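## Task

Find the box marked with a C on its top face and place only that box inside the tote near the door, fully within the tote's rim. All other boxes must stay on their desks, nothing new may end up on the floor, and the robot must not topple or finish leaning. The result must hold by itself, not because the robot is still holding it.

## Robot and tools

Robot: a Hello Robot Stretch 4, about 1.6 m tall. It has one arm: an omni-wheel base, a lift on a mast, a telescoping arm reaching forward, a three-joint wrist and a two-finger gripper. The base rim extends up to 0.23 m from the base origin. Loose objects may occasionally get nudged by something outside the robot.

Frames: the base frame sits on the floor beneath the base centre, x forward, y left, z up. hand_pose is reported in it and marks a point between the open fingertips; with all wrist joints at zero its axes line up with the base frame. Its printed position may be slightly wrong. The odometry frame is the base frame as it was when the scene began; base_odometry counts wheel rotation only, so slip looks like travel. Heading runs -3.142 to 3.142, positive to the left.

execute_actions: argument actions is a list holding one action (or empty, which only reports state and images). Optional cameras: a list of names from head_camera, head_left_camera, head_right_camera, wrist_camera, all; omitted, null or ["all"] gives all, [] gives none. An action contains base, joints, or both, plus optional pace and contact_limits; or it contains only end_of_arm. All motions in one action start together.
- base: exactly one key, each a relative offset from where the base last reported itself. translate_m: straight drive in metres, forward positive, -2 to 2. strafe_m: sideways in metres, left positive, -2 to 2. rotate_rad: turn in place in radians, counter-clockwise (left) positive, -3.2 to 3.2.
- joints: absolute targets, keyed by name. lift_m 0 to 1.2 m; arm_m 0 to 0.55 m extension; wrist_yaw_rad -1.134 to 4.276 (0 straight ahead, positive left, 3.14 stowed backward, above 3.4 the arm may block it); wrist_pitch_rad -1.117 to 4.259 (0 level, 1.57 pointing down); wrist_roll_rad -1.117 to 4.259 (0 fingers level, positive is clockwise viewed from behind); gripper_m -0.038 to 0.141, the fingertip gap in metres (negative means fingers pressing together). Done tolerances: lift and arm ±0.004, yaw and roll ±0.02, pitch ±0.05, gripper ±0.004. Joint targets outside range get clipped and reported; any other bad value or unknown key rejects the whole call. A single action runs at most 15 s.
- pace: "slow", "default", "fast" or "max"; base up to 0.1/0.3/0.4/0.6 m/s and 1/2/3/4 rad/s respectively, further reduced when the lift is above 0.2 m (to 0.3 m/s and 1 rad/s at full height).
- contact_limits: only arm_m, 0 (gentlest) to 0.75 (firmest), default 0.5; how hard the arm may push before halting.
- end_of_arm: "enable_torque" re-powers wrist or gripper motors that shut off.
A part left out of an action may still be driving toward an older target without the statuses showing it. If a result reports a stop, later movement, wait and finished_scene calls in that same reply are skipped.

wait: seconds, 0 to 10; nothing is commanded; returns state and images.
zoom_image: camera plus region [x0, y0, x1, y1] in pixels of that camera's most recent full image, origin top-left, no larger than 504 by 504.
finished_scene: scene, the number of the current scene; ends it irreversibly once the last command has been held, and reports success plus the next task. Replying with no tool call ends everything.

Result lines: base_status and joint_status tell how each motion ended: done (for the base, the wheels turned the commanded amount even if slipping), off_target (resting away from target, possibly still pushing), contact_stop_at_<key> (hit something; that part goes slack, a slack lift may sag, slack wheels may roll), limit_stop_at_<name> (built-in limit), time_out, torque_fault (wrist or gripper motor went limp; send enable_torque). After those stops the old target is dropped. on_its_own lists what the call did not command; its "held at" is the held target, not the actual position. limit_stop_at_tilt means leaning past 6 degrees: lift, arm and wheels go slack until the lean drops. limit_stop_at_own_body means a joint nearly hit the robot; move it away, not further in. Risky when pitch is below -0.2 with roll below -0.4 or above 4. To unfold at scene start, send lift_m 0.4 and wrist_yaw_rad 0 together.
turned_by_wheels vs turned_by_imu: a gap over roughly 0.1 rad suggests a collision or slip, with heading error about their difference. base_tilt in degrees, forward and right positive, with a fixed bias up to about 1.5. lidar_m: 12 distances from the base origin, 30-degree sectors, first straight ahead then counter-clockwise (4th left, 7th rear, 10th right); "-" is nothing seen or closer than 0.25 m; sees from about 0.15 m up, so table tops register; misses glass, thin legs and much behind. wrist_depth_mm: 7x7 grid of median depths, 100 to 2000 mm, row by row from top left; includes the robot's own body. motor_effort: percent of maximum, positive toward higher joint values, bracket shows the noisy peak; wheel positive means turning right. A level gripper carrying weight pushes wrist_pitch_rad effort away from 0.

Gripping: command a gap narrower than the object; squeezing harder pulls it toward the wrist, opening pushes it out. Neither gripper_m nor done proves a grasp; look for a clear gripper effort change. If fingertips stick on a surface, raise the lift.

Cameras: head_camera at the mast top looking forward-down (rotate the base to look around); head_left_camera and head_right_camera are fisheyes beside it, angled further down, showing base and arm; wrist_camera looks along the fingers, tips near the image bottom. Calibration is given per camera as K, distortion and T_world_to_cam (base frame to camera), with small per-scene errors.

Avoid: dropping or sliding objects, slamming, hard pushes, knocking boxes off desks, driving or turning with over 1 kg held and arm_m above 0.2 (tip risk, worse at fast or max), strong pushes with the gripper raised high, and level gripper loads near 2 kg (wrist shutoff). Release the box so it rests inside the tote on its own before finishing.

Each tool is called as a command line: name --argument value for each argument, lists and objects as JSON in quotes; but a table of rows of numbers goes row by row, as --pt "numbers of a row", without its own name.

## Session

execute_actions --actions '[]'

Scene clock: 0.00 s.
base_odometry: x=+0.000 y=+0.000 heading=+0.000 (m, m, rad; odometry frame)
turned_by_wheels: +0.000 (rad since the last result)
turned_by_imu: +0.000 (rad since the last result)
base_tilt: forward=-0.3 right=-0.2 (deg)
lidar_m: 0.75 0.84 0.69 0.71 0.86 0.94 0.93 1.07 1.59 2.19 0.90 0.75
base_status: not commanded
joint_positions: lift_m=+0.238 arm_m=+0.002 wrist_yaw_rad=+3.151 wrist_pitch_rad=+0.011 wrist_roll_rad=-0.011 gripper_m=+0.057
joint_status: not commanded
motor_effort: lift_m=+18 arm_m=+0 wrist_yaw_rad=+2 wrist_pitch_rad=-5 wrist_roll_rad=-1 gripper_m=-1 wheel_0=-1 wheel_1=-1 wheel_2=+1 (%)
hand_pose: x=-0.1164 y=+0.0848 z=+0.4129 quat_wxyz=(-0.005, -0.005, -0.006, +1.000) (m; base frame)
wrist_depth_mm: - 122 209 1042 991 931 878 / - 116 141 1078 991 931 891 / - 124 165 1060 1008 931 904 / 136 136 1118 1078 1008 960 904 / 1281 1229 1138 1078 991 946 904 / 1098 1205 1118 1060 196 946 917 / 842 878 991 - 976 904 891
pictures: head_camera, head_left_camera, head_right_camera, wrist_camera
camera_calibration (this result's frames):
wrist_camera: T_world_to_cam=[[-0.00769629, 0.999927, 0.00929373, -0.0864915], [0.0623675, 0.00975591, -0.998006, 0.461047], [-0.998024, -0.00710132, -0.062438, 0.140547], [0, 0, 0, 1]] pos_world=[0.110849, 0.0829853, 0.469707]
Images, in order (width x height): head_camera 420x560, head_left_camera 420x672, head_right_camera 420x672, wrist_camera 616x392.

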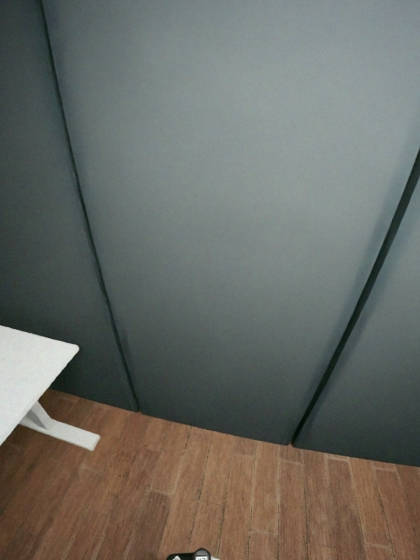

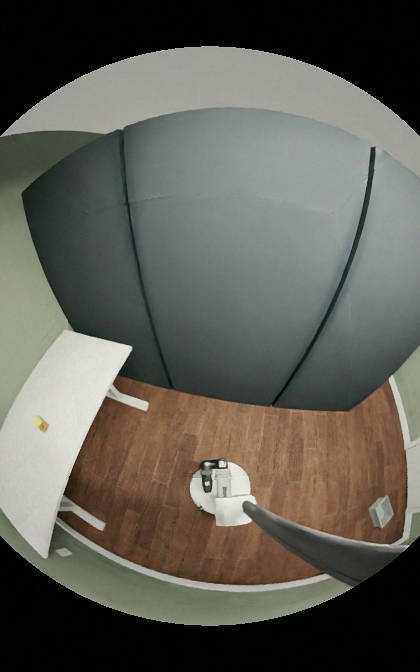

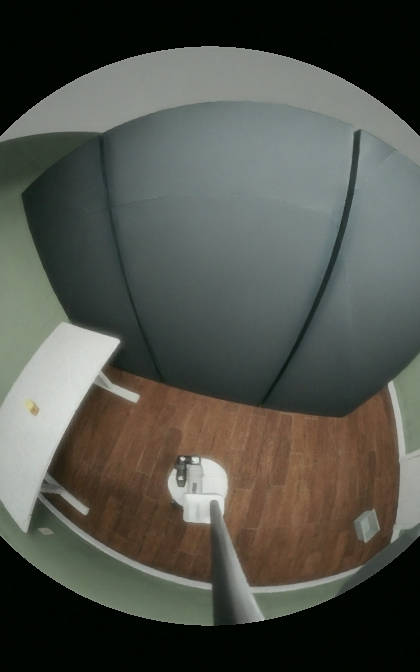

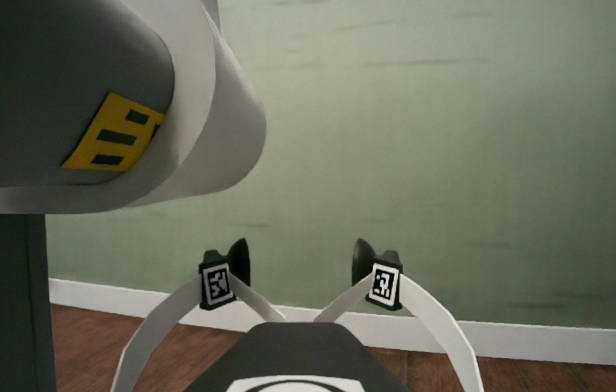

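zoom_image --camera "head_left_camera" --region '[10, 395, 80, 455]'

zoom_image --camera "head_right_camera" --region '[280, 370, 420, 560]'

Region (10, 395, 80, 455) of head_left_camera's 420x672 image, scaled by 7.200, with more detail than that image has; it fills the top 432 rows of this view, and the rest is white.

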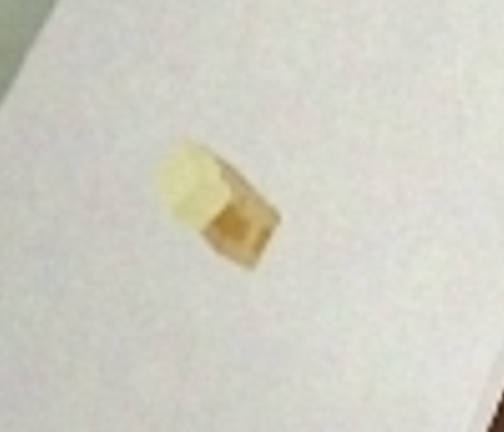

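Region (280, 370, 420, 560) of head_right_camera's 420x672 image, scaled by 2.653, with more detail than that image has; it fills the left 371 columns of this view, and the rest is white.

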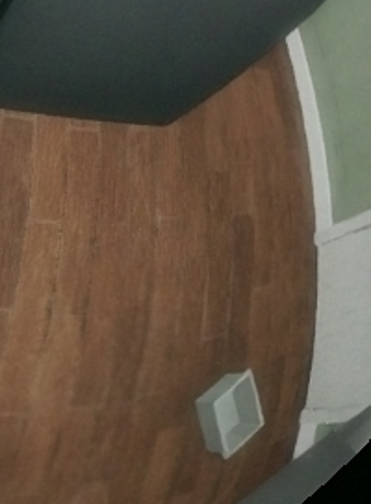

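execute_actions --actions '[{"base": {"strafe_m": -1.79}, "joints": {"lift_m": 0.48, "wrist_yaw_rad": 1.9}, "pace": "max"}]' --cameras '["head_camera", "head_left_camera", "head_right_camera"]'

Scene clock: 43.63 s.
base_odometry: x=+0.000 y=-1.790 heading=+0.000 (m, m, rad; odometry frame)
turned_by_wheels: +0.000 (rad since the last result)
turned_by_imu: -0.007 (rad since the last result)
base_tilt: forward=-0.3 right=-0.2 (deg)
lidar_m: 2.59 0.54 0.62 2.46 1.60 0.70 0.87 0.55 0.45 0.46 0.56 0.95
base_status: done
joint_positions: lift_m=+0.480 arm_m=+0.002 wrist_yaw_rad=+1.900 wrist_pitch_rad=+0.011 wrist_roll_rad=-0.011 gripper_m=+0.057
joint_status: all done
motor_effort: lift_m=+20(26) arm_m=+0(0) wrist_yaw_rad=+1(6) wrist_pitch_rad=-4(5) wrist_roll_rad=-1(1) gripper_m=-2(4) wheel_0=-1(14) wheel_1=+2(15) wheel_2=+0(1) (%)
hand_pose: x=+0.1623 y=+0.3012 z=+0.6550 quat_wxyz=(+0.582, -0.008, -0.001, +0.813) (m; base frame)
wrist_depth_mm: 1366 1661 - - - - - / 1397 1661 - - - - - / 1397 1661 - - - - - / 1397 1708 - - - - - / 1430 1708 - - - - - / 1430 1576 1708 1863 196 - 1661 / 1336 1308 1499 - 1464 1366 1336
pictures: head_camera, head_left_camera, head_right_camera
Images, in order (width x height): head_camera 420x560, head_left_camera 420x672, head_right_camera 420x672.

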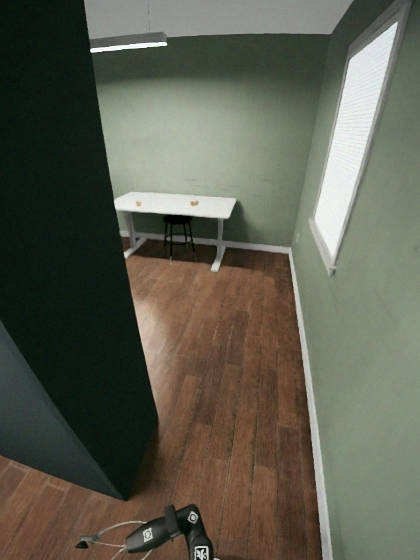

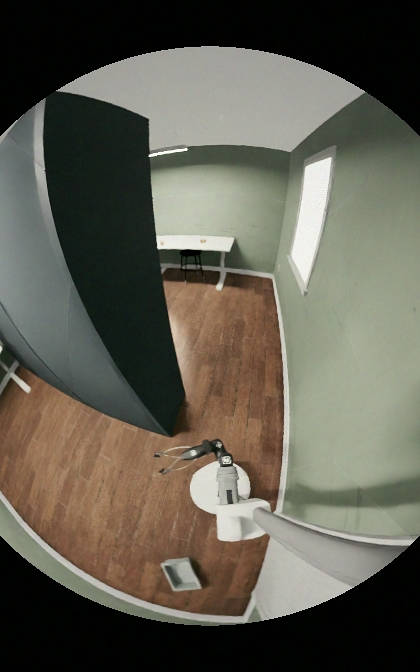

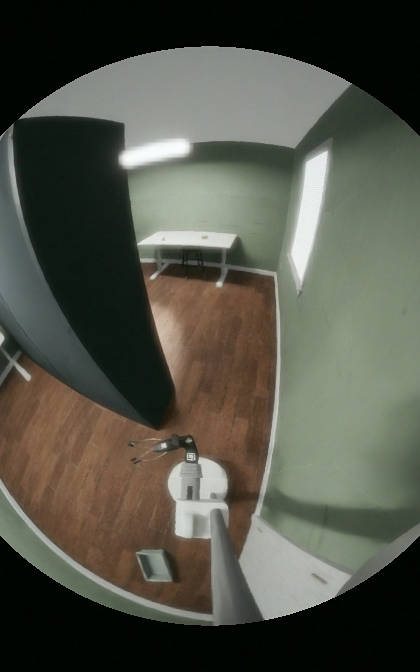

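execute_actions --actions '[{"base": {"rotate_rad": -0.25}, "joints": {"wrist_yaw_rad": 0.0, "wrist_pitch_rad": 1.57, "gripper_m": 0.1}, "pace": "fast"}]' --cameras '[]'

execute_actions --actions '[{"base": {"translate_m": 1.5}, "pace": "max"}]' --cameras '["head_camera", "head_left_camera", "head_right_camera"]'

Scene clock: 53.80 s.
base_odometry: x=+0.000 y=-1.790 heading=-0.249 (m, m, rad; odometry frame)
turned_by_wheels: -0.249 (rad since the last result)
turned_by_imu: -0.251 (rad since the last result)
base_tilt: forward=-0.4 right=-0.2 (deg)
lidar_m: 1.76 0.65 0.55 1.26 1.94 0.76 0.75 0.67 0.48 0.46 0.49 0.69
base_status: done
joint_positions: lift_m=+0.480 arm_m=+0.002 wrist_yaw_rad=+0.001 wrist_pitch_rad=+1.570 wrist_roll_rad=-0.011 gripper_m=+0.100
joint_status: all done
motor_effort: lift_m=+20(20) arm_m=+0(0) wrist_yaw_rad=-2(4) wrist_pitch_rad=+2(3) wrist_roll_rad=+0(1) gripper_m=-2(0) wheel_0=+4(9) wheel_1=+2(8) wheel_2=+2(9) (%)
hand_pose: x=+0.1732 y=-0.0874 z=+0.3696 quat_wxyz=(+0.707, -0.004, +0.707, +0.004) (m; base frame)
wrist_depth_mm: 580 574 580 585 580 585 564 / 580 580 585 585 580 591 569 / 580 585 585 591 591 591 569 / 591 585 430 591 591 591 574 / 591 382 379 382 597 597 569 / 591 379 382 382 384 597 559 / 382 382 384 - 597 609 554
pictures: none
No camera images: the call's "cameras" was empty. Leave "cameras" out to get every camera's image.

Scene clock: 58.20 s.
base_odometry: x=+1.454 y=-2.160 heading=-0.249 (m, m, rad; odometry frame)
turned_by_wheels: +0.000 (rad since the last result)
turned_by_imu: -0.004 (rad since the last result)
base_tilt: forward=-0.4 right=-0.3 (deg)
lidar_m: 1.25 1.10 1.49 2.44 1.02 0.85 1.79 0.69 0.49 0.44 0.45 0.63
base_status: done
joint_positions: lift_m=+0.480 arm_m=+0.002 wrist_yaw_rad=+0.000 wrist_pitch_rad=+1.570 wrist_roll_rad=-0.011 gripper_m=+0.100
joint_status: not commanded
motor_effort: lift_m=+20(20) arm_m=+0(0) wrist_yaw_rad=+2(2) wrist_pitch_rad=+0(1) wrist_roll_rad=-1(3) gripper_m=-2(4) wheel_0=+1(12) wheel_1=+1(9) wheel_2=+3(15) (%)
hand_pose: x=+0.1731 y=-0.0874 z=+0.3697 quat_wxyz=(+0.707, -0.004, +0.707, +0.004) (m; base frame)
wrist_depth_mm: 574 580 580 580 585 585 564 / 580 580 585 585 591 585 569 / 585 585 580 585 585 591 569 / 585 585 430 585 591 591 574 / 591 384 379 379 597 591 569 / 591 382 382 382 384 603 564 / 382 384 384 - 603 603 554
pictures: head_camera, head_left_camera, head_right_camera
Images, in order (width x height): head_camera 420x560, head_left_camera 420x672, head_right_camera 420x672.

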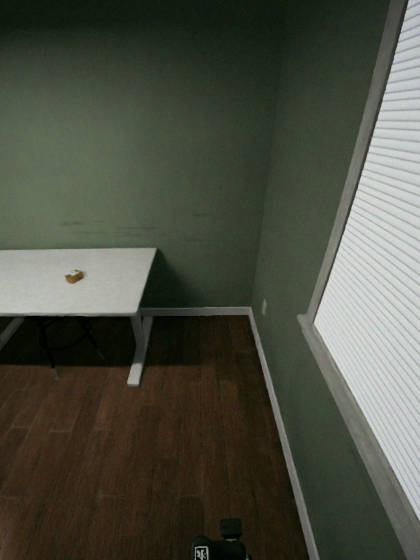

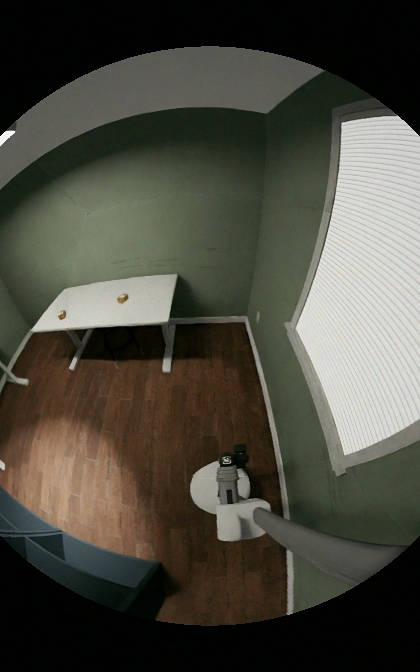

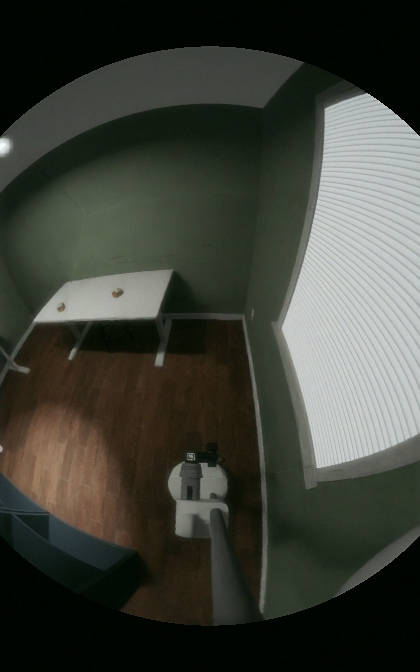

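execute_actions --actions '[{"base": {"strafe_m": 1.08}, "joints": {"lift_m": 1.05}, "pace": "max"}]' --cameras '["head_camera", "head_left_camera"]'

Scene clock: 65.47 s.
base_odometry: x=+1.720 y=-1.113 heading=-0.249 (m, m, rad; odometry frame)
turned_by_wheels: +0.000 (rad since the last result)
turned_by_imu: +0.000 (rad since the last result)
base_tilt: forward=-0.3 right=-0.2 (deg)
lidar_m: 1.04 1.11 1.43 1.38 1.04 0.73 0.68 0.74 1.63 1.51 1.59 1.08
base_status: done
joint_positions: lift_m=+1.050 arm_m=+0.002 wrist_yaw_rad=+0.000 wrist_pitch_rad=+1.570 wrist_roll_rad=-0.011 gripper_m=+0.100
joint_status: all done
motor_effort: lift_m=+20(27) arm_m=+0(0) wrist_yaw_rad=+3(2) wrist_pitch_rad=+2(1) wrist_roll_rad=-2(1) gripper_m=-1(0) wheel_0=+3(14) wheel_1=-3(14) wheel_2=+0(2) (%)
hand_pose: x=+0.1731 y=-0.0874 z=+0.9396 quat_wxyz=(+0.707, -0.004, +0.707, +0.004) (m; base frame)
wrist_depth_mm: 1118 1138 1118 1118 1138 1138 1138 / 1118 1138 1160 1160 1138 1138 1138 / 1138 1138 1138 1138 1160 1160 1160 / 1138 1160 1160 1160 1160 1160 1160 / 1138 1160 946 946 1138 1160 1160 / 1160 1160 960 904 1160 1160 1182 / 1182 1182 1160 - 1182 1182 1182
pictures: head_camera, head_left_camera
Images, in order (width x height): head_camera 420x560, head_left_camera 420x672.

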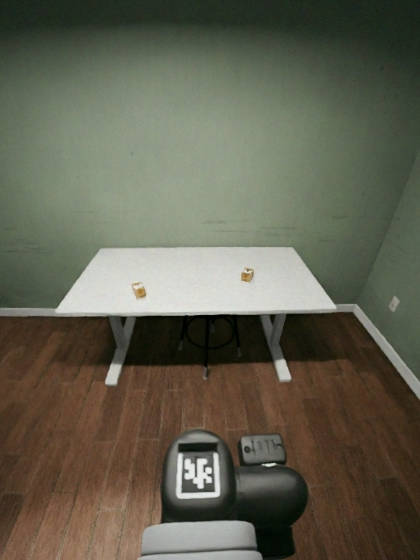

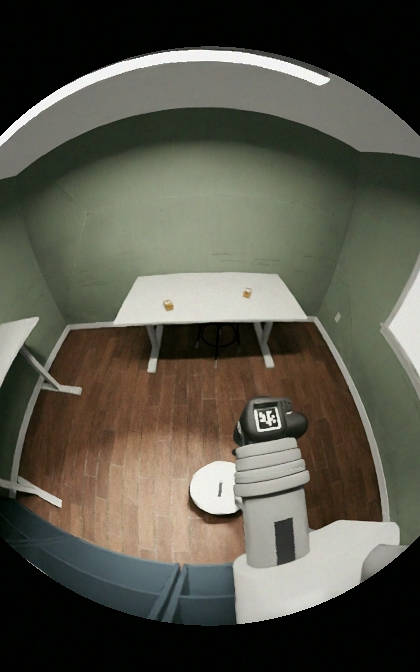

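zoom_image --camera "head_camera" --region '[120, 272, 160, 307]'

zoom_image --camera "head_camera" --region '[228, 257, 268, 292]'

Region (120, 272, 160, 307) of head_camera's 420x560 image, scaled by 12.600, with more detail than that image has; it fills the top 441 rows of this view, and the rest is white.

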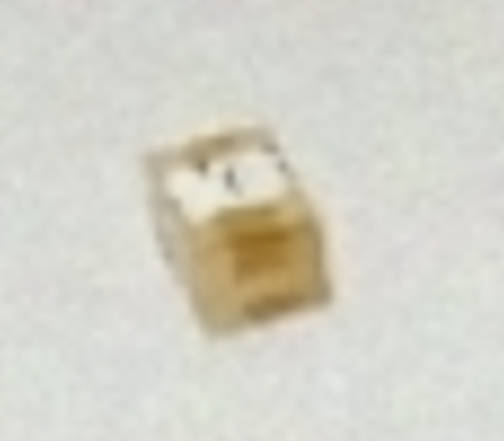

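Region (228, 257, 268, 292) of head_camera's 420x560 image, scaled by 12.600, with more detail than that image has; it fills the top 441 rows of this view, and the rest is white.

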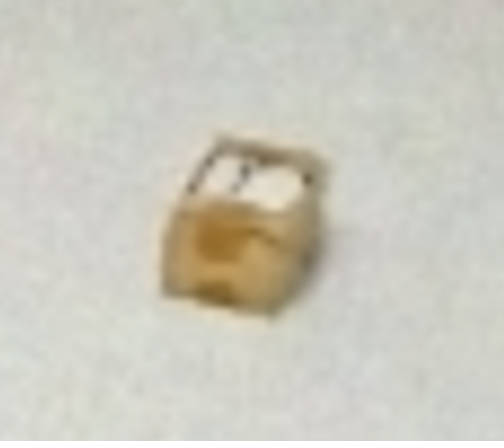

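execute_actions --actions '[{"base": {"translate_m": 0.63}, "joints": {"lift_m": 1.19, "arm_m": 0.42}, "pace": "fast"}]' --cameras '["head_camera", "head_left_camera", "wrist_camera"]'

Scene clock: 78.07 s.
base_odometry: x=+2.331 y=-1.268 heading=-0.249 (m, m, rad; odometry frame)
turned_by_wheels: +0.000 (rad since the last result)
turned_by_imu: -0.004 (rad since the last result)
base_tilt: forward=-0.3 right=-0.3 (deg)
lidar_m: 0.41 0.44 0.61 1.37 1.45 1.39 1.32 1.41 1.60 1.52 0.62 0.44
base_status: done
joint_positions: lift_m=+1.190 arm_m=+0.419 wrist_yaw_rad=+0.000 wrist_pitch_rad=+1.570 wrist_roll_rad=-0.011 gripper_m=+0.100
joint_status: all done
motor_effort: lift_m=+22(26) arm_m=+7(8) wrist_yaw_rad=+2(1) wrist_pitch_rad=+3(1) wrist_roll_rad=-2(0) gripper_m=-1(1) wheel_0=+3(8) wheel_1=+1(7) wheel_2=-1(12) (%)
hand_pose: x=+0.5898 y=-0.0874 z=+1.0795 quat_wxyz=(+0.707, -0.004, +0.707, +0.004) (m; base frame)
wrist_depth_mm: 564 564 569 569 569 569 574 / 569 569 569 569 574 574 574 / 569 569 574 574 574 574 580 / 574 574 580 580 580 580 585 / 574 580 580 580 585 585 585 / 1281 585 585 580 591 591 591 / 1308 1336 1336 - 1308 1336 1308
pictures: head_camera, head_left_camera, wrist_camera
camera_calibration (this result's frames):
wrist_camera: T_world_to_cam=[[0.00959698, -0.999953, 0.00149902, -0.0916639], [-0.998668, -0.00950864, 0.0507035, 0.57602], [-0.0506869, -0.00198363, -0.998713, 1.3381], [0, 0, 0, 1]] pos_world=[0.643957, -0.0835281, 1.30731]
Images, in order (width x height): head_camera 420x560, head_left_camera 420x672, wrist_camera 616x392.

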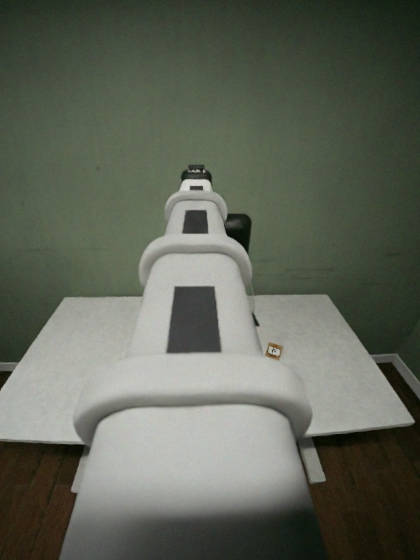

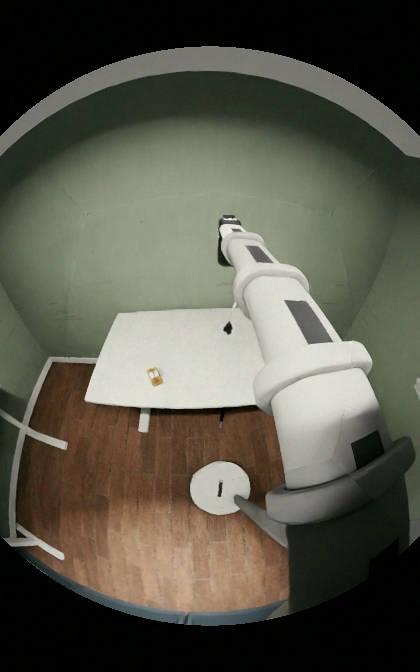

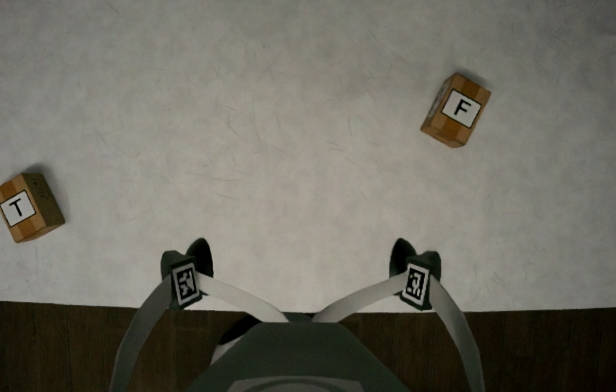

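execute_actions --actions '[{"base": {"rotate_rad": 1.57}, "joints": {"arm_m": 0.005, "lift_m": 1.05}, "pace": "fast"}]' --cameras '["head_camera", "head_left_camera"]'

Scene clock: 82.97 s.
base_odometry: x=+2.331 y=-1.268 heading=+1.320 (m, m, rad; odometry frame)
turned_by_wheels: +1.569 (rad since the last result)
turned_by_imu: +1.565 (rad since the last result)
base_tilt: forward=-0.3 right=-0.2 (deg)
lidar_m: 1.37 1.44 1.39 1.32 1.38 1.58 1.55 0.63 0.45 0.42 0.44 0.63
base_status: done
joint_positions: lift_m=+1.050 arm_m=+0.006 wrist_yaw_rad=+0.000 wrist_pitch_rad=+1.570 wrist_roll_rad=-0.011 gripper_m=+0.100
joint_status: all done
motor_effort: lift_m=+16(21) arm_m=-8(7) wrist_yaw_rad=+3(2) wrist_pitch_rad=+1(0) wrist_roll_rad=+0(0) gripper_m=-1(0) wheel_0=-3(9) wheel_1=-4(6) wheel_2=-3(7) (%)
hand_pose: x=+0.1774 y=-0.0874 z=+0.9400 quat_wxyz=(+0.707, -0.004, +0.707, +0.004) (m; base frame)
wrist_depth_mm: 1138 1138 1118 1138 1138 1138 1042 / 1138 1138 1138 1138 1160 1138 1138 / 1138 1138 1138 1138 1160 1138 1160 / 1138 1138 1160 1138 1160 1182 1160 / 1160 1138 960 946 1138 1160 1160 / 1160 1160 960 931 1182 1182 1160 / 1160 1160 1182 - 1182 1182 917
pictures: head_camera, head_left_camera
Images, in order (width x height): head_camera 420x560, head_left_camera 420x672.

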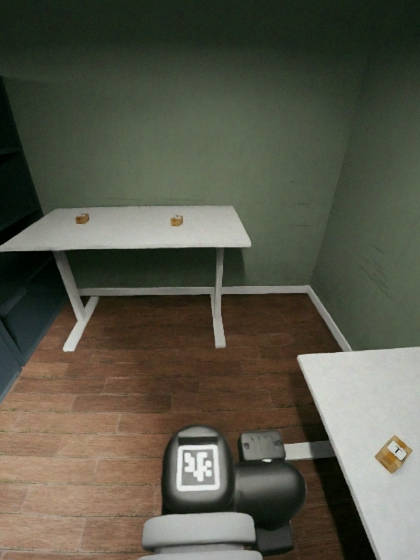

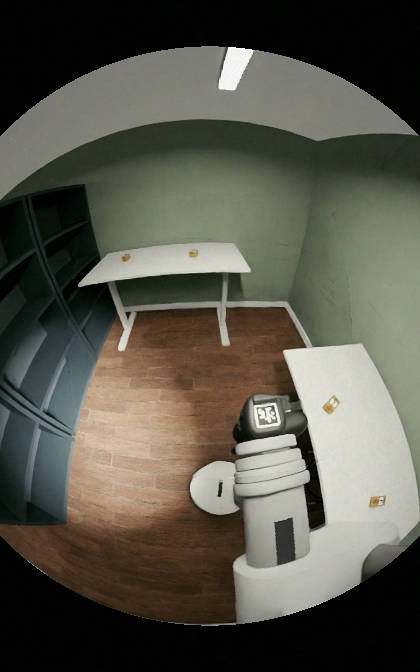

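execute_actions --actions '[{"base": {"translate_m": 1.07}, "joints": {"lift_m": 1.2, "arm_m": 0.48}, "pace": "fast"}]' --cameras '["head_left_camera", "wrist_camera"]'

Scene clock: 100.30 s.
base_odometry: x=+2.595 y=-0.231 heading=+1.321 (m, m, rad; odometry frame)
turned_by_wheels: +0.000 (rad since the last result)
turned_by_imu: -0.005 (rad since the last result)
base_tilt: forward=-0.3 right=-0.1 (deg)
lidar_m: 0.30 0.34 0.43 1.21 1.39 1.90 2.62 0.60 0.56 1.19 1.25 0.33
base_status: done
joint_positions: lift_m=+1.200 arm_m=+0.479 wrist_yaw_rad=+0.000 wrist_pitch_rad=+1.570 wrist_roll_rad=-0.011 gripper_m=+0.100
joint_status: all done
motor_effort: lift_m=+22(23) arm_m=+7(7) wrist_yaw_rad=-1(2) wrist_pitch_rad=+3(0) wrist_roll_rad=+0(0) gripper_m=-2(2) wheel_0=+3(7) wheel_1=+2(7) wheel_2=-1(12) (%)
hand_pose: x=+0.6498 y=-0.0874 z=+1.0895 quat_wxyz=(+0.707, -0.004, +0.707, +0.004) (m; base frame)
wrist_depth_mm: 351 351 353 353 355 355 1008 / 355 355 355 355 355 357 1308 / 357 357 357 359 359 359 1308 / 310 359 359 362 362 364 1308 / 312 362 362 364 364 364 1336 / 362 364 364 364 366 366 1336 / 364 366 366 - 368 368 1336
pictures: head_left_camera, wrist_camera
camera_calibration (this result's frames):
wrist_camera: T_world_to_cam=[[0.00961509, -0.999953, 0.00149907, -0.0922666], [-0.998669, -0.00952674, 0.0506979, 0.635446], [-0.0506813, -0.00198454, -0.998713, 1.35113], [0, 0, 0, 1]] pos_world=[0.703964, -0.0835271, 1.31731]
Images, in order (width x height): head_left_camera 420x672, wrist_camera 616x392.

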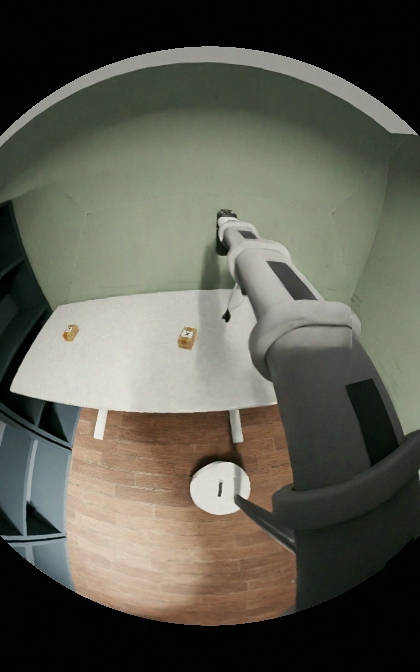

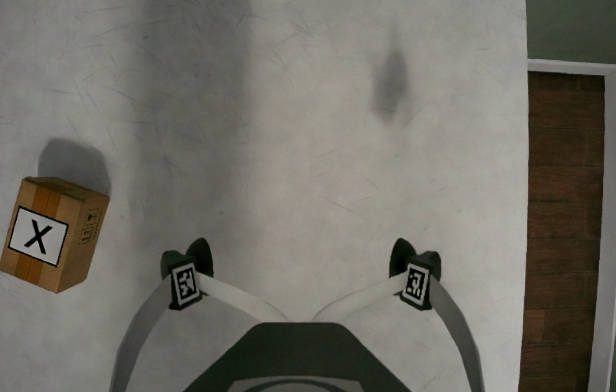

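zoom_image --camera "head_left_camera" --region '[50, 315, 95, 350]'

Region (50, 315, 95, 350) of head_left_camera's 420x672 image, scaled by 11.200, with more detail than that image has.

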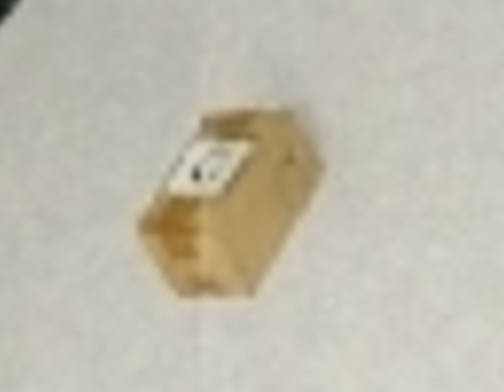

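execute_actions --actions '[{"base": {"strafe_m": 0.88}, "joints": {"arm_m": 0.5}, "pace": "fast"}]' --cameras '["head_left_camera", "wrist_camera"]'

Scene clock: 114.13 s.
base_odometry: x=+1.743 y=-0.014 heading=+1.321 (m, m, rad; odometry frame)
turned_by_wheels: +0.000 (rad since the last result)
turned_by_imu: -0.002 (rad since the last result)
base_tilt: forward=-0.3 right=-0.3 (deg)
lidar_m: 0.28 0.32 0.44 0.44 0.47 0.63 2.63 1.96 1.36 1.34 0.45 0.29
base_status: done
joint_positions: lift_m=+1.200 arm_m=+0.499 wrist_yaw_rad=+0.000 wrist_pitch_rad=+1.570 wrist_roll_rad=-0.011 gripper_m=+0.100
joint_status: all done
motor_effort: lift_m=+22(22) arm_m=+7(7) wrist_yaw_rad=+3(2) wrist_pitch_rad=+2(1) wrist_roll_rad=-2(0) gripper_m=-1(2) wheel_0=-2(11) wheel_1=+1(10) wheel_2=+0(0) (%)
hand_pose: x=+0.6698 y=-0.0874 z=+1.0895 quat_wxyz=(+0.707, -0.004, +0.707, +0.004) (m; base frame)
wrist_depth_mm: 351 353 353 355 353 355 355 / 355 353 355 355 357 357 359 / 355 357 357 357 359 359 362 / 357 359 359 359 362 362 364 / 359 359 362 362 362 364 366 / 362 364 364 366 366 366 368 / 366 366 366 - 368 368 370
pictures: head_left_camera, wrist_camera
camera_calibration (this result's frames):
wrist_camera: T_world_to_cam=[[0.0095188, -0.999954, 0.00149808, -0.092393], [-0.998664, -0.00943042, 0.0508031, 0.65527], [-0.0507866, -0.00197966, -0.998708, 1.3522], [0, 0, 0, 1]] pos_world=[0.723948, -0.0835324, 1.31731]
Images, in order (width x height): head_left_camera 420x672, wrist_camera 616x392.

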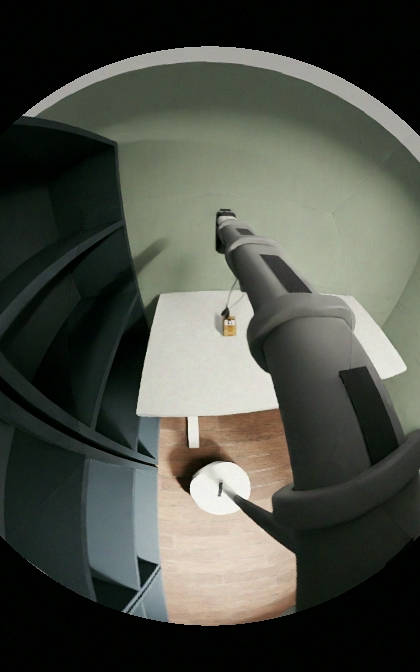

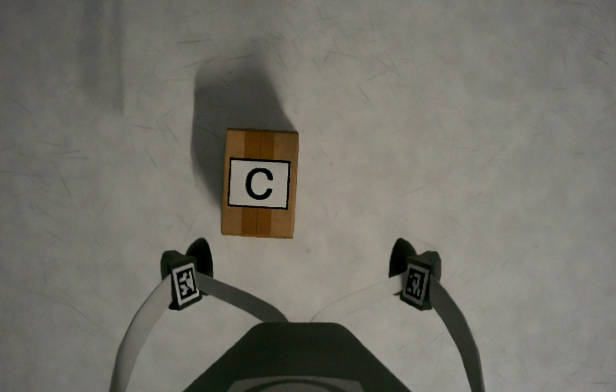

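execute_actions --actions '[{"base": {"strafe_m": 0.034}, "joints": {"arm_m": 0.543, "wrist_roll_rad": 0.04, "lift_m": 1.16}}]' --cameras '["wrist_camera"]'

Scene clock: 125.67 s.
base_odometry: x=+1.710 y=-0.005 heading=+1.321 (m, m, rad; odometry frame)
turned_by_wheels: +0.000 (rad since the last result)
turned_by_imu: -0.002 (rad since the last result)
base_tilt: forward=-0.4 right=-0.1 (deg)
lidar_m: 0.29 0.32 0.43 0.40 0.42 0.61 2.65 1.91 1.40 1.38 0.43 0.30
base_status: done
joint_positions: lift_m=+1.160 arm_m=+0.542 wrist_yaw_rad=+0.000 wrist_pitch_rad=+1.570 wrist_roll_rad=+0.040 gripper_m=+0.100
joint_status: all done
motor_effort: lift_m=+15(23) arm_m=+8(8) wrist_yaw_rad=+3(2) wrist_pitch_rad=+2(1) wrist_roll_rad=+0(0) gripper_m=+0(3) wheel_0=-1(10) wheel_1=-1(10) wheel_2=+0(1) (%)
hand_pose: x=+0.7127 y=-0.0874 z=+1.0500 quat_wxyz=(+0.707, +0.014, +0.707, -0.014) (m; base frame)
wrist_depth_mm: 314 314 315 315 315 317 319 / 315 315 317 317 319 319 320 / 317 317 319 319 320 322 320 / 320 319 320 272 322 322 324 / 322 320 322 273 324 325 325 / 324 322 325 274 325 327 329 / 325 327 325 - 329 329 330
pictures: wrist_camera
camera_calibration (this result's frames):
wrist_camera: T_world_to_cam=[[-0.0413482, -0.999144, 0.00145874, -0.0563754], [-0.99785, 0.0413689, 0.0508296, 0.704008], [-0.0508465, 0.000646108, -0.998706, 1.31528], [0, 0, 0, 1]] pos_world=[0.767041, -0.0863009, 1.27788]
Images, in order (width x height): wrist_camera 616x392.

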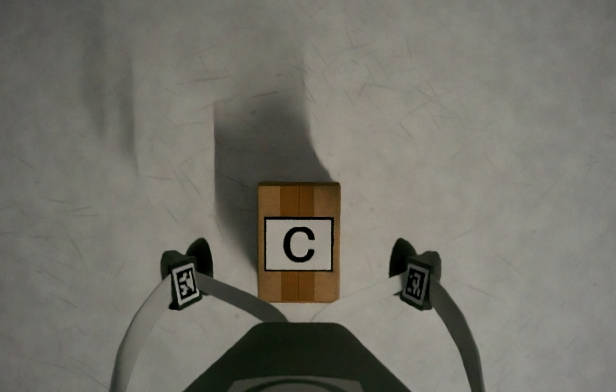

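execute_actions --actions '[{"joints": {"lift_m": 1.089}}]' --cameras '[]'

execute_actions --actions '[{"joints": {"gripper_m": 0.025}}]' --cameras '["wrist_camera"]'

Scene clock: 129.33 s.
base_odometry: x=+1.710 y=-0.005 heading=+1.321 (m, m, rad; odometry frame)
turned_by_wheels: +0.000 (rad since the last result)
turned_by_imu: -0.002 (rad since the last result)
base_tilt: forward=-0.3 right=-0.2 (deg)
lidar_m: 0.28 0.29 0.43 0.39 0.42 0.61 2.63 1.90 1.40 1.38 0.41 0.31
base_status: not commanded
joint_positions: lift_m=+1.089 arm_m=+0.542 wrist_yaw_rad=+0.000 wrist_pitch_rad=+1.570 wrist_roll_rad=+0.040 gripper_m=+0.100
joint_status: all done
motor_effort: lift_m=+15(14) arm_m=+8(8) wrist_yaw_rad=+1(1) wrist_pitch_rad=+1(1) wrist_roll_rad=+0(2) gripper_m=+0(1) wheel_0=-1(1) wheel_1=-1(1) wheel_2=+0(0) (%)
hand_pose: x=+0.7128 y=-0.0874 z=+0.9790 quat_wxyz=(+0.707, +0.014, +0.707, -0.014) (m; base frame)
wrist_depth_mm: 244 245 245 246 247 247 247 / 245 246 247 247 248 248 250 / 248 248 248 249 250 250 250 / 249 249 250 202 251 252 252 / 251 250 219 202 252 253 254 / 253 252 203 203 254 255 256 / 254 254 254 - 255 256 257
pictures: none
No camera images: the call's "cameras" was empty. Leave "cameras" out to get every camera's image.

Scene clock: 130.90 s.
base_odometry: x=+1.710 y=-0.005 heading=+1.321 (m, m, rad; odometry frame)
turned_by_wheels: +0.000 (rad since the last result)
turned_by_imu: -0.001 (rad since the last result)
base_tilt: forward=-0.2 right=-0.2 (deg)
lidar_m: 0.30 0.27 0.45 0.41 0.45 0.61 2.65 1.91 1.39 1.37 0.45 0.31
base_status: not commanded
joint_positions: lift_m=+1.089 arm_m=+0.542 wrist_yaw_rad=+0.000 wrist_pitch_rad=+1.570 wrist_roll_rad=+0.040 gripper_m=+0.025
joint_status: all done
motor_effort: lift_m=+15(15) arm_m=+8(8) wrist_yaw_rad=+1(1) wrist_pitch_rad=-1(2) wrist_roll_rad=+0(1) gripper_m=-14(18) wheel_0=-1(1) wheel_1=-1(1) wheel_2=+0(0) (%)
hand_pose: x=+0.7128 y=-0.0874 z=+0.9790 quat_wxyz=(+0.707, +0.014, +0.707, -0.014) (m; base frame)
wrist_depth_mm: 243 245 245 246 246 247 247 / 246 246 247 247 247 248 249 / 248 247 248 248 249 250 250 / 248 250 250 190 251 252 252 / 250 250 216 190 252 253 253 / 253 252 191 191 191 254 255 / 253 254 254 - 256 256 256
pictures: wrist_camera
camera_calibration (this result's frames):
wrist_camera: T_world_to_cam=[[-0.0413518, -0.999144, 0.00145874, -0.0562691], [-0.99785, 0.0413725, 0.0508296, 0.70762], [-0.0508465, 0.000646296, -0.998706, 1.24438], [0, 0, 0, 1]] pos_world=[0.767044, -0.0863011, 1.20688]
Images, in order (width x height): wrist_camera 616x392.

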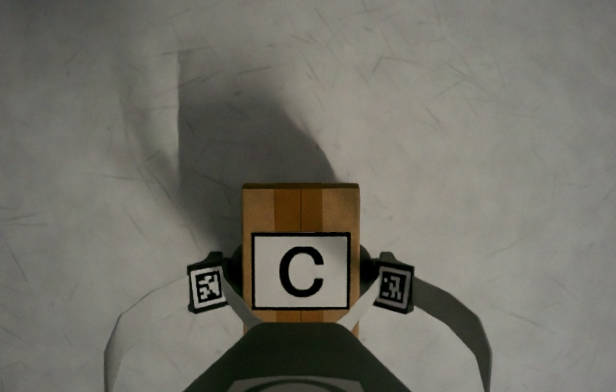

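execute_actions --actions '[{"base": {"translate_m": -0.4}, "joints": {"lift_m": 1.13, "arm_m": 0.01}, "pace": "fast"}]' --cameras '[]'

execute_actions --actions '[{"base": {"rotate_rad": 1.57}, "joints": {"lift_m": 0.5}, "pace": "fast"}]' --cameras '["head_left_camera", "wrist_camera"]'

Scene clock: 143.73 s.
base_odometry: x=+1.611 y=-0.393 heading=+1.320 (m, m, rad; odometry frame)
turned_by_wheels: +0.000 (rad since the last result)
turned_by_imu: -0.002 (rad since the last result)
base_tilt: forward=-0.2 right=-0.2 (deg)
lidar_m: 0.69 0.60 0.42 0.41 0.44 0.59 2.23 1.91 1.40 1.34 1.05 0.75
base_status: done
joint_positions: lift_m=+1.130 arm_m=+0.011 wrist_yaw_rad=+0.000 wrist_pitch_rad=+1.570 wrist_roll_rad=+0.040 gripper_m=+0.025
joint_status: all done
motor_effort: lift_m=+23(24) arm_m=-8(8) wrist_yaw_rad=+2(2) wrist_pitch_rad=+1(1) wrist_roll_rad=-2(1) gripper_m=-17(13) wheel_0=-1(10) wheel_1=-1(7) wheel_2=+0(11) (%)
hand_pose: x=+0.1823 y=-0.0874 z=+1.0194 quat_wxyz=(+0.707, +0.014, +0.707, -0.014) (m; base frame)
wrist_depth_mm: 768 1160 1205 1205 1205 1205 1229 / 891 1160 1205 1229 1205 1205 1229 / 1138 1160 1205 1229 1229 1255 1255 / 1138 1160 1229 190 1229 1229 1229 / 1160 1160 216 191 1229 1229 1229 / 1160 1160 191 191 191 1255 1255 / 732 1182 1255 - 1255 1255 1255
pictures: none
No camera images: the call's "cameras" was empty. Leave "cameras" out to get every camera's image.

Scene clock: 146.40 s.
base_odometry: x=+1.611 y=-0.393 heading=+2.890 (m, m, rad; odometry frame)
turned_by_wheels: +1.569 (rad since the last result)
turned_by_imu: +1.566 (rad since the last result)
base_tilt: forward=-0.3 right=-0.2 (deg)
lidar_m: 0.40 0.43 0.59 2.22 1.92 1.39 1.31 1.06 0.72 0.68 0.60 0.43
base_status: done
joint_positions: lift_m=+0.500 arm_m=+0.011 wrist_yaw_rad=+0.000 wrist_pitch_rad=+1.570 wrist_roll_rad=+0.040 gripper_m=+0.025
joint_status: all done
motor_effort: lift_m=+16(21) arm_m=-8(8) wrist_yaw_rad=+2(3) wrist_pitch_rad=+2(0) wrist_roll_rad=-2(3) gripper_m=-15(16) wheel_0=-2(9) wheel_1=-3(6) wheel_2=-3(9) (%)
hand_pose: x=+0.1824 y=-0.0874 z=+0.3900 quat_wxyz=(+0.707, +0.014, +0.707, -0.014) (m; base frame)
wrist_depth_mm: 521 521 525 525 539 544 539 / 597 597 603 609 603 609 603 / 603 603 603 603 609 609 609 / 603 609 603 191 609 615 615 / 615 413 216 191 615 621 621 / 615 402 191 191 191 621 621 / 615 404 402 - 621 627 627
pictures: head_left_camera, wrist_camera
camera_calibration (this result's frames):
wrist_camera: T_world_to_cam=[[-0.0419828, -0.999117, 0.00146168, -0.077224], [-0.99782, 0.0420027, 0.050907, 0.208384], [-0.0509234, 0.000678721, -0.998702, 0.629147], [0, 0, 0, 1]] pos_world=[0.236726, -0.0863355, 0.617835]
Images, in order (width x height): head_left_camera 420x672, wrist_camera 616x392.

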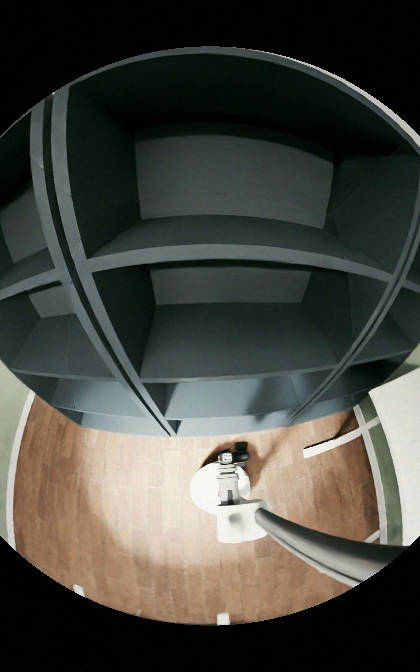

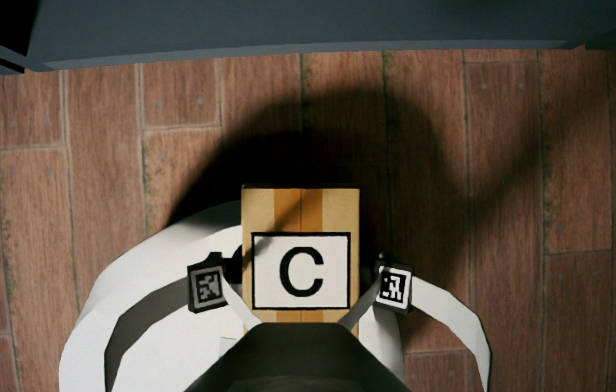

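execute_actions --actions '[{"base": {"strafe_m": 1.74}, "pace": "max"}]' --cameras '["head_camera", "head_right_camera"]'

Scene clock: 153.23 s.
base_odometry: x=+1.177 y=-2.078 heading=+2.890 (m, m, rad; odometry frame)
turned_by_wheels: +0.000 (rad since the last result)
turned_by_imu: +0.001 (rad since the last result)
base_tilt: forward=-0.3 right=-0.2 (deg)
lidar_m: 1.89 0.71 0.50 0.47 0.49 0.68 1.40 1.40 1.96 1.70 0.61 0.61
base_status: done
joint_positions: lift_m=+0.500 arm_m=+0.011 wrist_yaw_rad=+0.000 wrist_pitch_rad=+1.570 wrist_roll_rad=+0.040 gripper_m=+0.025
joint_status: not commanded
motor_effort: lift_m=+18(18) arm_m=-8(8) wrist_yaw_rad=+0(4) wrist_pitch_rad=+1(1) wrist_roll_rad=-1(1) gripper_m=-19(14) wheel_0=+0(15) wheel_1=-1(15) wheel_2=+0(1) (%)
hand_pose: x=+0.1824 y=-0.0874 z=+0.3898 quat_wxyz=(+0.707, +0.014, +0.707, -0.014) (m; base frame)
wrist_depth_mm: 591 597 597 603 597 603 521 / 597 603 603 603 603 609 603 / 603 603 609 609 609 609 609 / 609 609 609 190 609 615 609 / 609 413 216 191 615 615 621 / 615 399 191 191 191 615 621 / 615 402 402 - 627 627 627
pictures: head_camera, head_right_camera
Images, in order (width x height): head_camera 420x560, head_right_camera 420x672.

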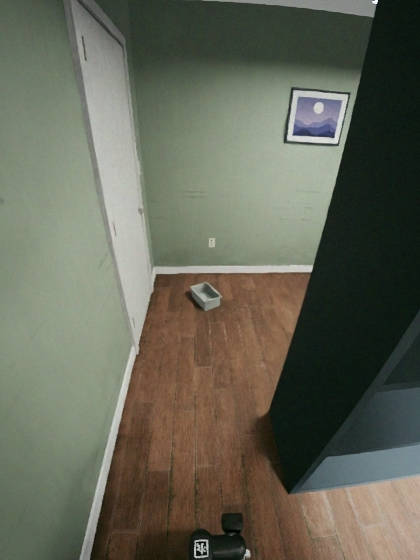

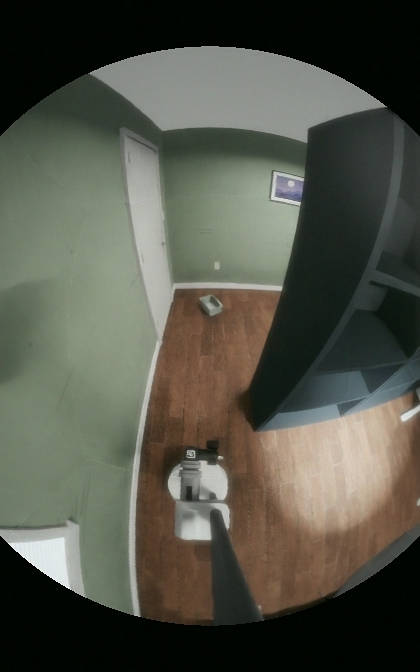

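zoom_image --camera "head_camera" --region '[175, 270, 240, 320]'

Region (175, 270, 240, 320) of head_camera's 420x560 image, scaled by 7.754, with more detail than that image has; it fills the top 388 rows of this view, and the rest is white.

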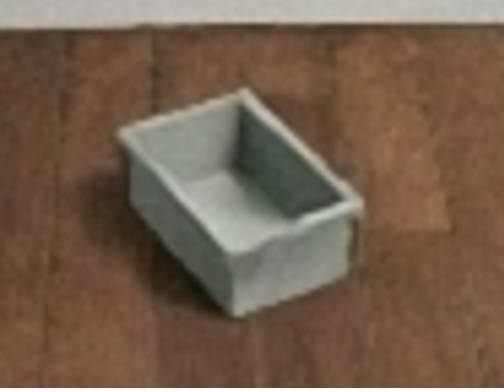

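execute_actions --actions '[{"base": {"translate_m": 1.5}, "joints": {"arm_m": 0.37, "wrist_roll_rad": 1.06}, "pace": "max"}]' --cameras '["head_right_camera", "wrist_camera"]'

Scene clock: 164.93 s.
base_odometry: x=-0.276 y=-1.705 heading=+2.890 (m, m, rad; odometry frame)
turned_by_wheels: +0.000 (rad since the last result)
turned_by_imu: -0.006 (rad since the last result)
base_tilt: forward=-0.4 right=-0.3 (deg)
lidar_m: 0.41 0.71 0.50 0.47 0.51 0.73 1.86 0.73 0.85 2.31 1.54 0.46
base_status: done
joint_positions: lift_m=+0.500 arm_m=+0.369 wrist_yaw_rad=+0.000 wrist_pitch_rad=+1.570 wrist_roll_rad=+1.060 gripper_m=+0.025
joint_status: all done
motor_effort: lift_m=+18(18) arm_m=+7(9) wrist_yaw_rad=+3(2) wrist_pitch_rad=+2(1) wrist_roll_rad=-1(5) gripper_m=-16(15) wheel_0=+3(9) wheel_1=+0(9) wheel_2=+3(15) (%)
hand_pose: x=+0.5399 y=-0.0874 z=+0.3898 quat_wxyz=(+0.610, +0.357, +0.610, -0.357) (m; base frame)
wrist_depth_mm: 591 597 591 597 597 603 597 / 597 597 597 603 603 603 603 / 603 603 609 603 609 609 609 / 609 609 564 190 591 615 609 / 609 615 216 191 591 615 615 / 615 615 191 191 191 615 564 / 621 621 621 - 621 517 445
pictures: head_right_camera, wrist_camera
camera_calibration (this result's frames):
wrist_camera: T_world_to_cam=[[-0.872977, -0.487761, 0.000670293, 0.431414], [-0.487092, 0.871852, 0.0511394, 0.361793], [-0.0255282, 0.044317, -0.998691, 0.637226], [0, 0, 0, 1]] pos_world=[0.569108, -0.133243, 0.617601]
Images, in order (width x height): head_right_camera 420x672, wrist_camera 616x392.

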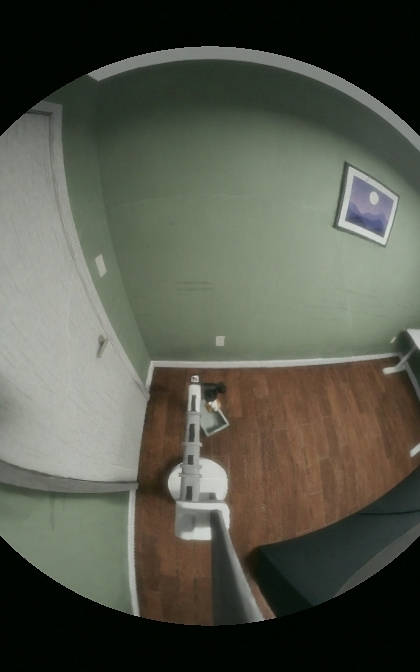

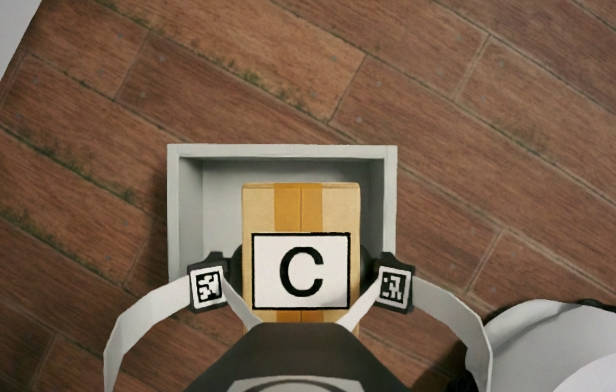

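execute_actions --actions '[{"base": {"strafe_m": 0.02}, "joints": {"arm_m": 0.39, "lift_m": 0.29}, "pace": "fast"}]' --cameras '["wrist_camera"]'

Scene clock: 171.77 s.
base_odometry: x=-0.281 y=-1.724 heading=+2.890 (m, m, rad; odometry frame)
turned_by_wheels: +0.000 (rad since the last result)
turned_by_imu: -0.002 (rad since the last result)
base_tilt: forward=-0.3 right=-0.2 (deg)
lidar_m: 0.57 0.68 0.48 0.44 0.50 0.68 1.83 0.76 0.88 2.32 1.54 0.46
base_status: done
joint_positions: lift_m=+0.290 arm_m=+0.389 wrist_yaw_rad=+0.000 wrist_pitch_rad=+1.570 wrist_roll_rad=+1.060 gripper_m=+0.025
joint_status: all done
motor_effort: lift_m=+16(17) arm_m=+7(9) wrist_yaw_rad=+4(1) wrist_pitch_rad=+1(1) wrist_roll_rad=+0(1) gripper_m=-14(12) wheel_0=-3(10) wheel_1=+1(11) wheel_2=+0(2) (%)
hand_pose: x=+0.5598 y=-0.0874 z=+0.1800 quat_wxyz=(+0.610, +0.357, +0.610, -0.357) (m; base frame)
wrist_depth_mm: 392 389 392 392 394 394 394 / 394 394 394 397 394 397 397 / 397 279 353 349 340 315 399 / 399 320 397 190 397 343 402 / 404 319 216 191 375 342 407 / 404 285 191 191 191 310 410 / 407 296 293 - 296 410 410
pictures: wrist_camera
camera_calibration (this result's frames):
wrist_camera: T_world_to_cam=[[-0.873049, -0.487631, 0.000846082, 0.448962], [-0.486953, 0.871924, 0.0512374, 0.382135], [-0.0257227, 0.0443208, -0.998686, 0.428303], [0, 0, 0, 1]] pos_world=[0.589065, -0.133248, 0.407781]
Images, in order (width x height): wrist_camera 616x392.

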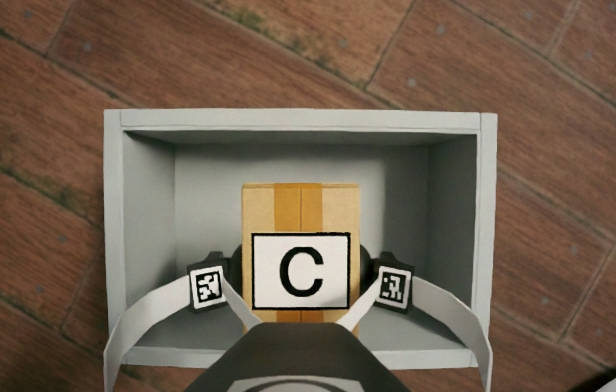

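execute_actions --actions '[{"joints": {"lift_m": 0.142}}]' --cameras '[]'

Scene clock: 175.57 s.
base_odometry: x=-0.281 y=-1.724 heading=+2.890 (m, m, rad; odometry frame)
turned_by_wheels: +0.000 (rad since the last result)
turned_by_imu: -0.002 (rad since the last result)
base_tilt: forward=-0.3 right=-0.2 (deg)
lidar_m: 0.40 0.64 0.48 0.45 0.49 0.69 1.83 0.75 0.85 2.33 1.55 0.44
base_status: not commanded
joint_positions: lift_m=+0.142 arm_m=+0.389 wrist_yaw_rad=+0.000 wrist_pitch_rad=+1.570 wrist_roll_rad=+1.060 gripper_m=+0.025
joint_status: all done
motor_effort: lift_m=+15(15) arm_m=+7(7) wrist_yaw_rad=+3(0) wrist_pitch_rad=+1(1) wrist_roll_rad=-1(1) gripper_m=-13(15) wheel_0=-4(3) wheel_1=+1(1) wheel_2=+0(0) (%)
hand_pose: x=+0.5598 y=-0.0874 z=+0.0320 quat_wxyz=(+0.610, +0.357, +0.610, -0.357) (m; base frame)
wrist_depth_mm: 246 189 189 190 189 249 249 / 136 139 142 141 139 135 - / 200 248 248 249 249 248 195 / 200 250 249 191 251 250 195 / 200 251 216 191 251 252 194 / 200 238 191 191 191 231 193 / 198 244 255 - 255 243 -
pictures: none
No camera images: the call's "cameras" was empty. Leave "cameras" out to get every camera's image.


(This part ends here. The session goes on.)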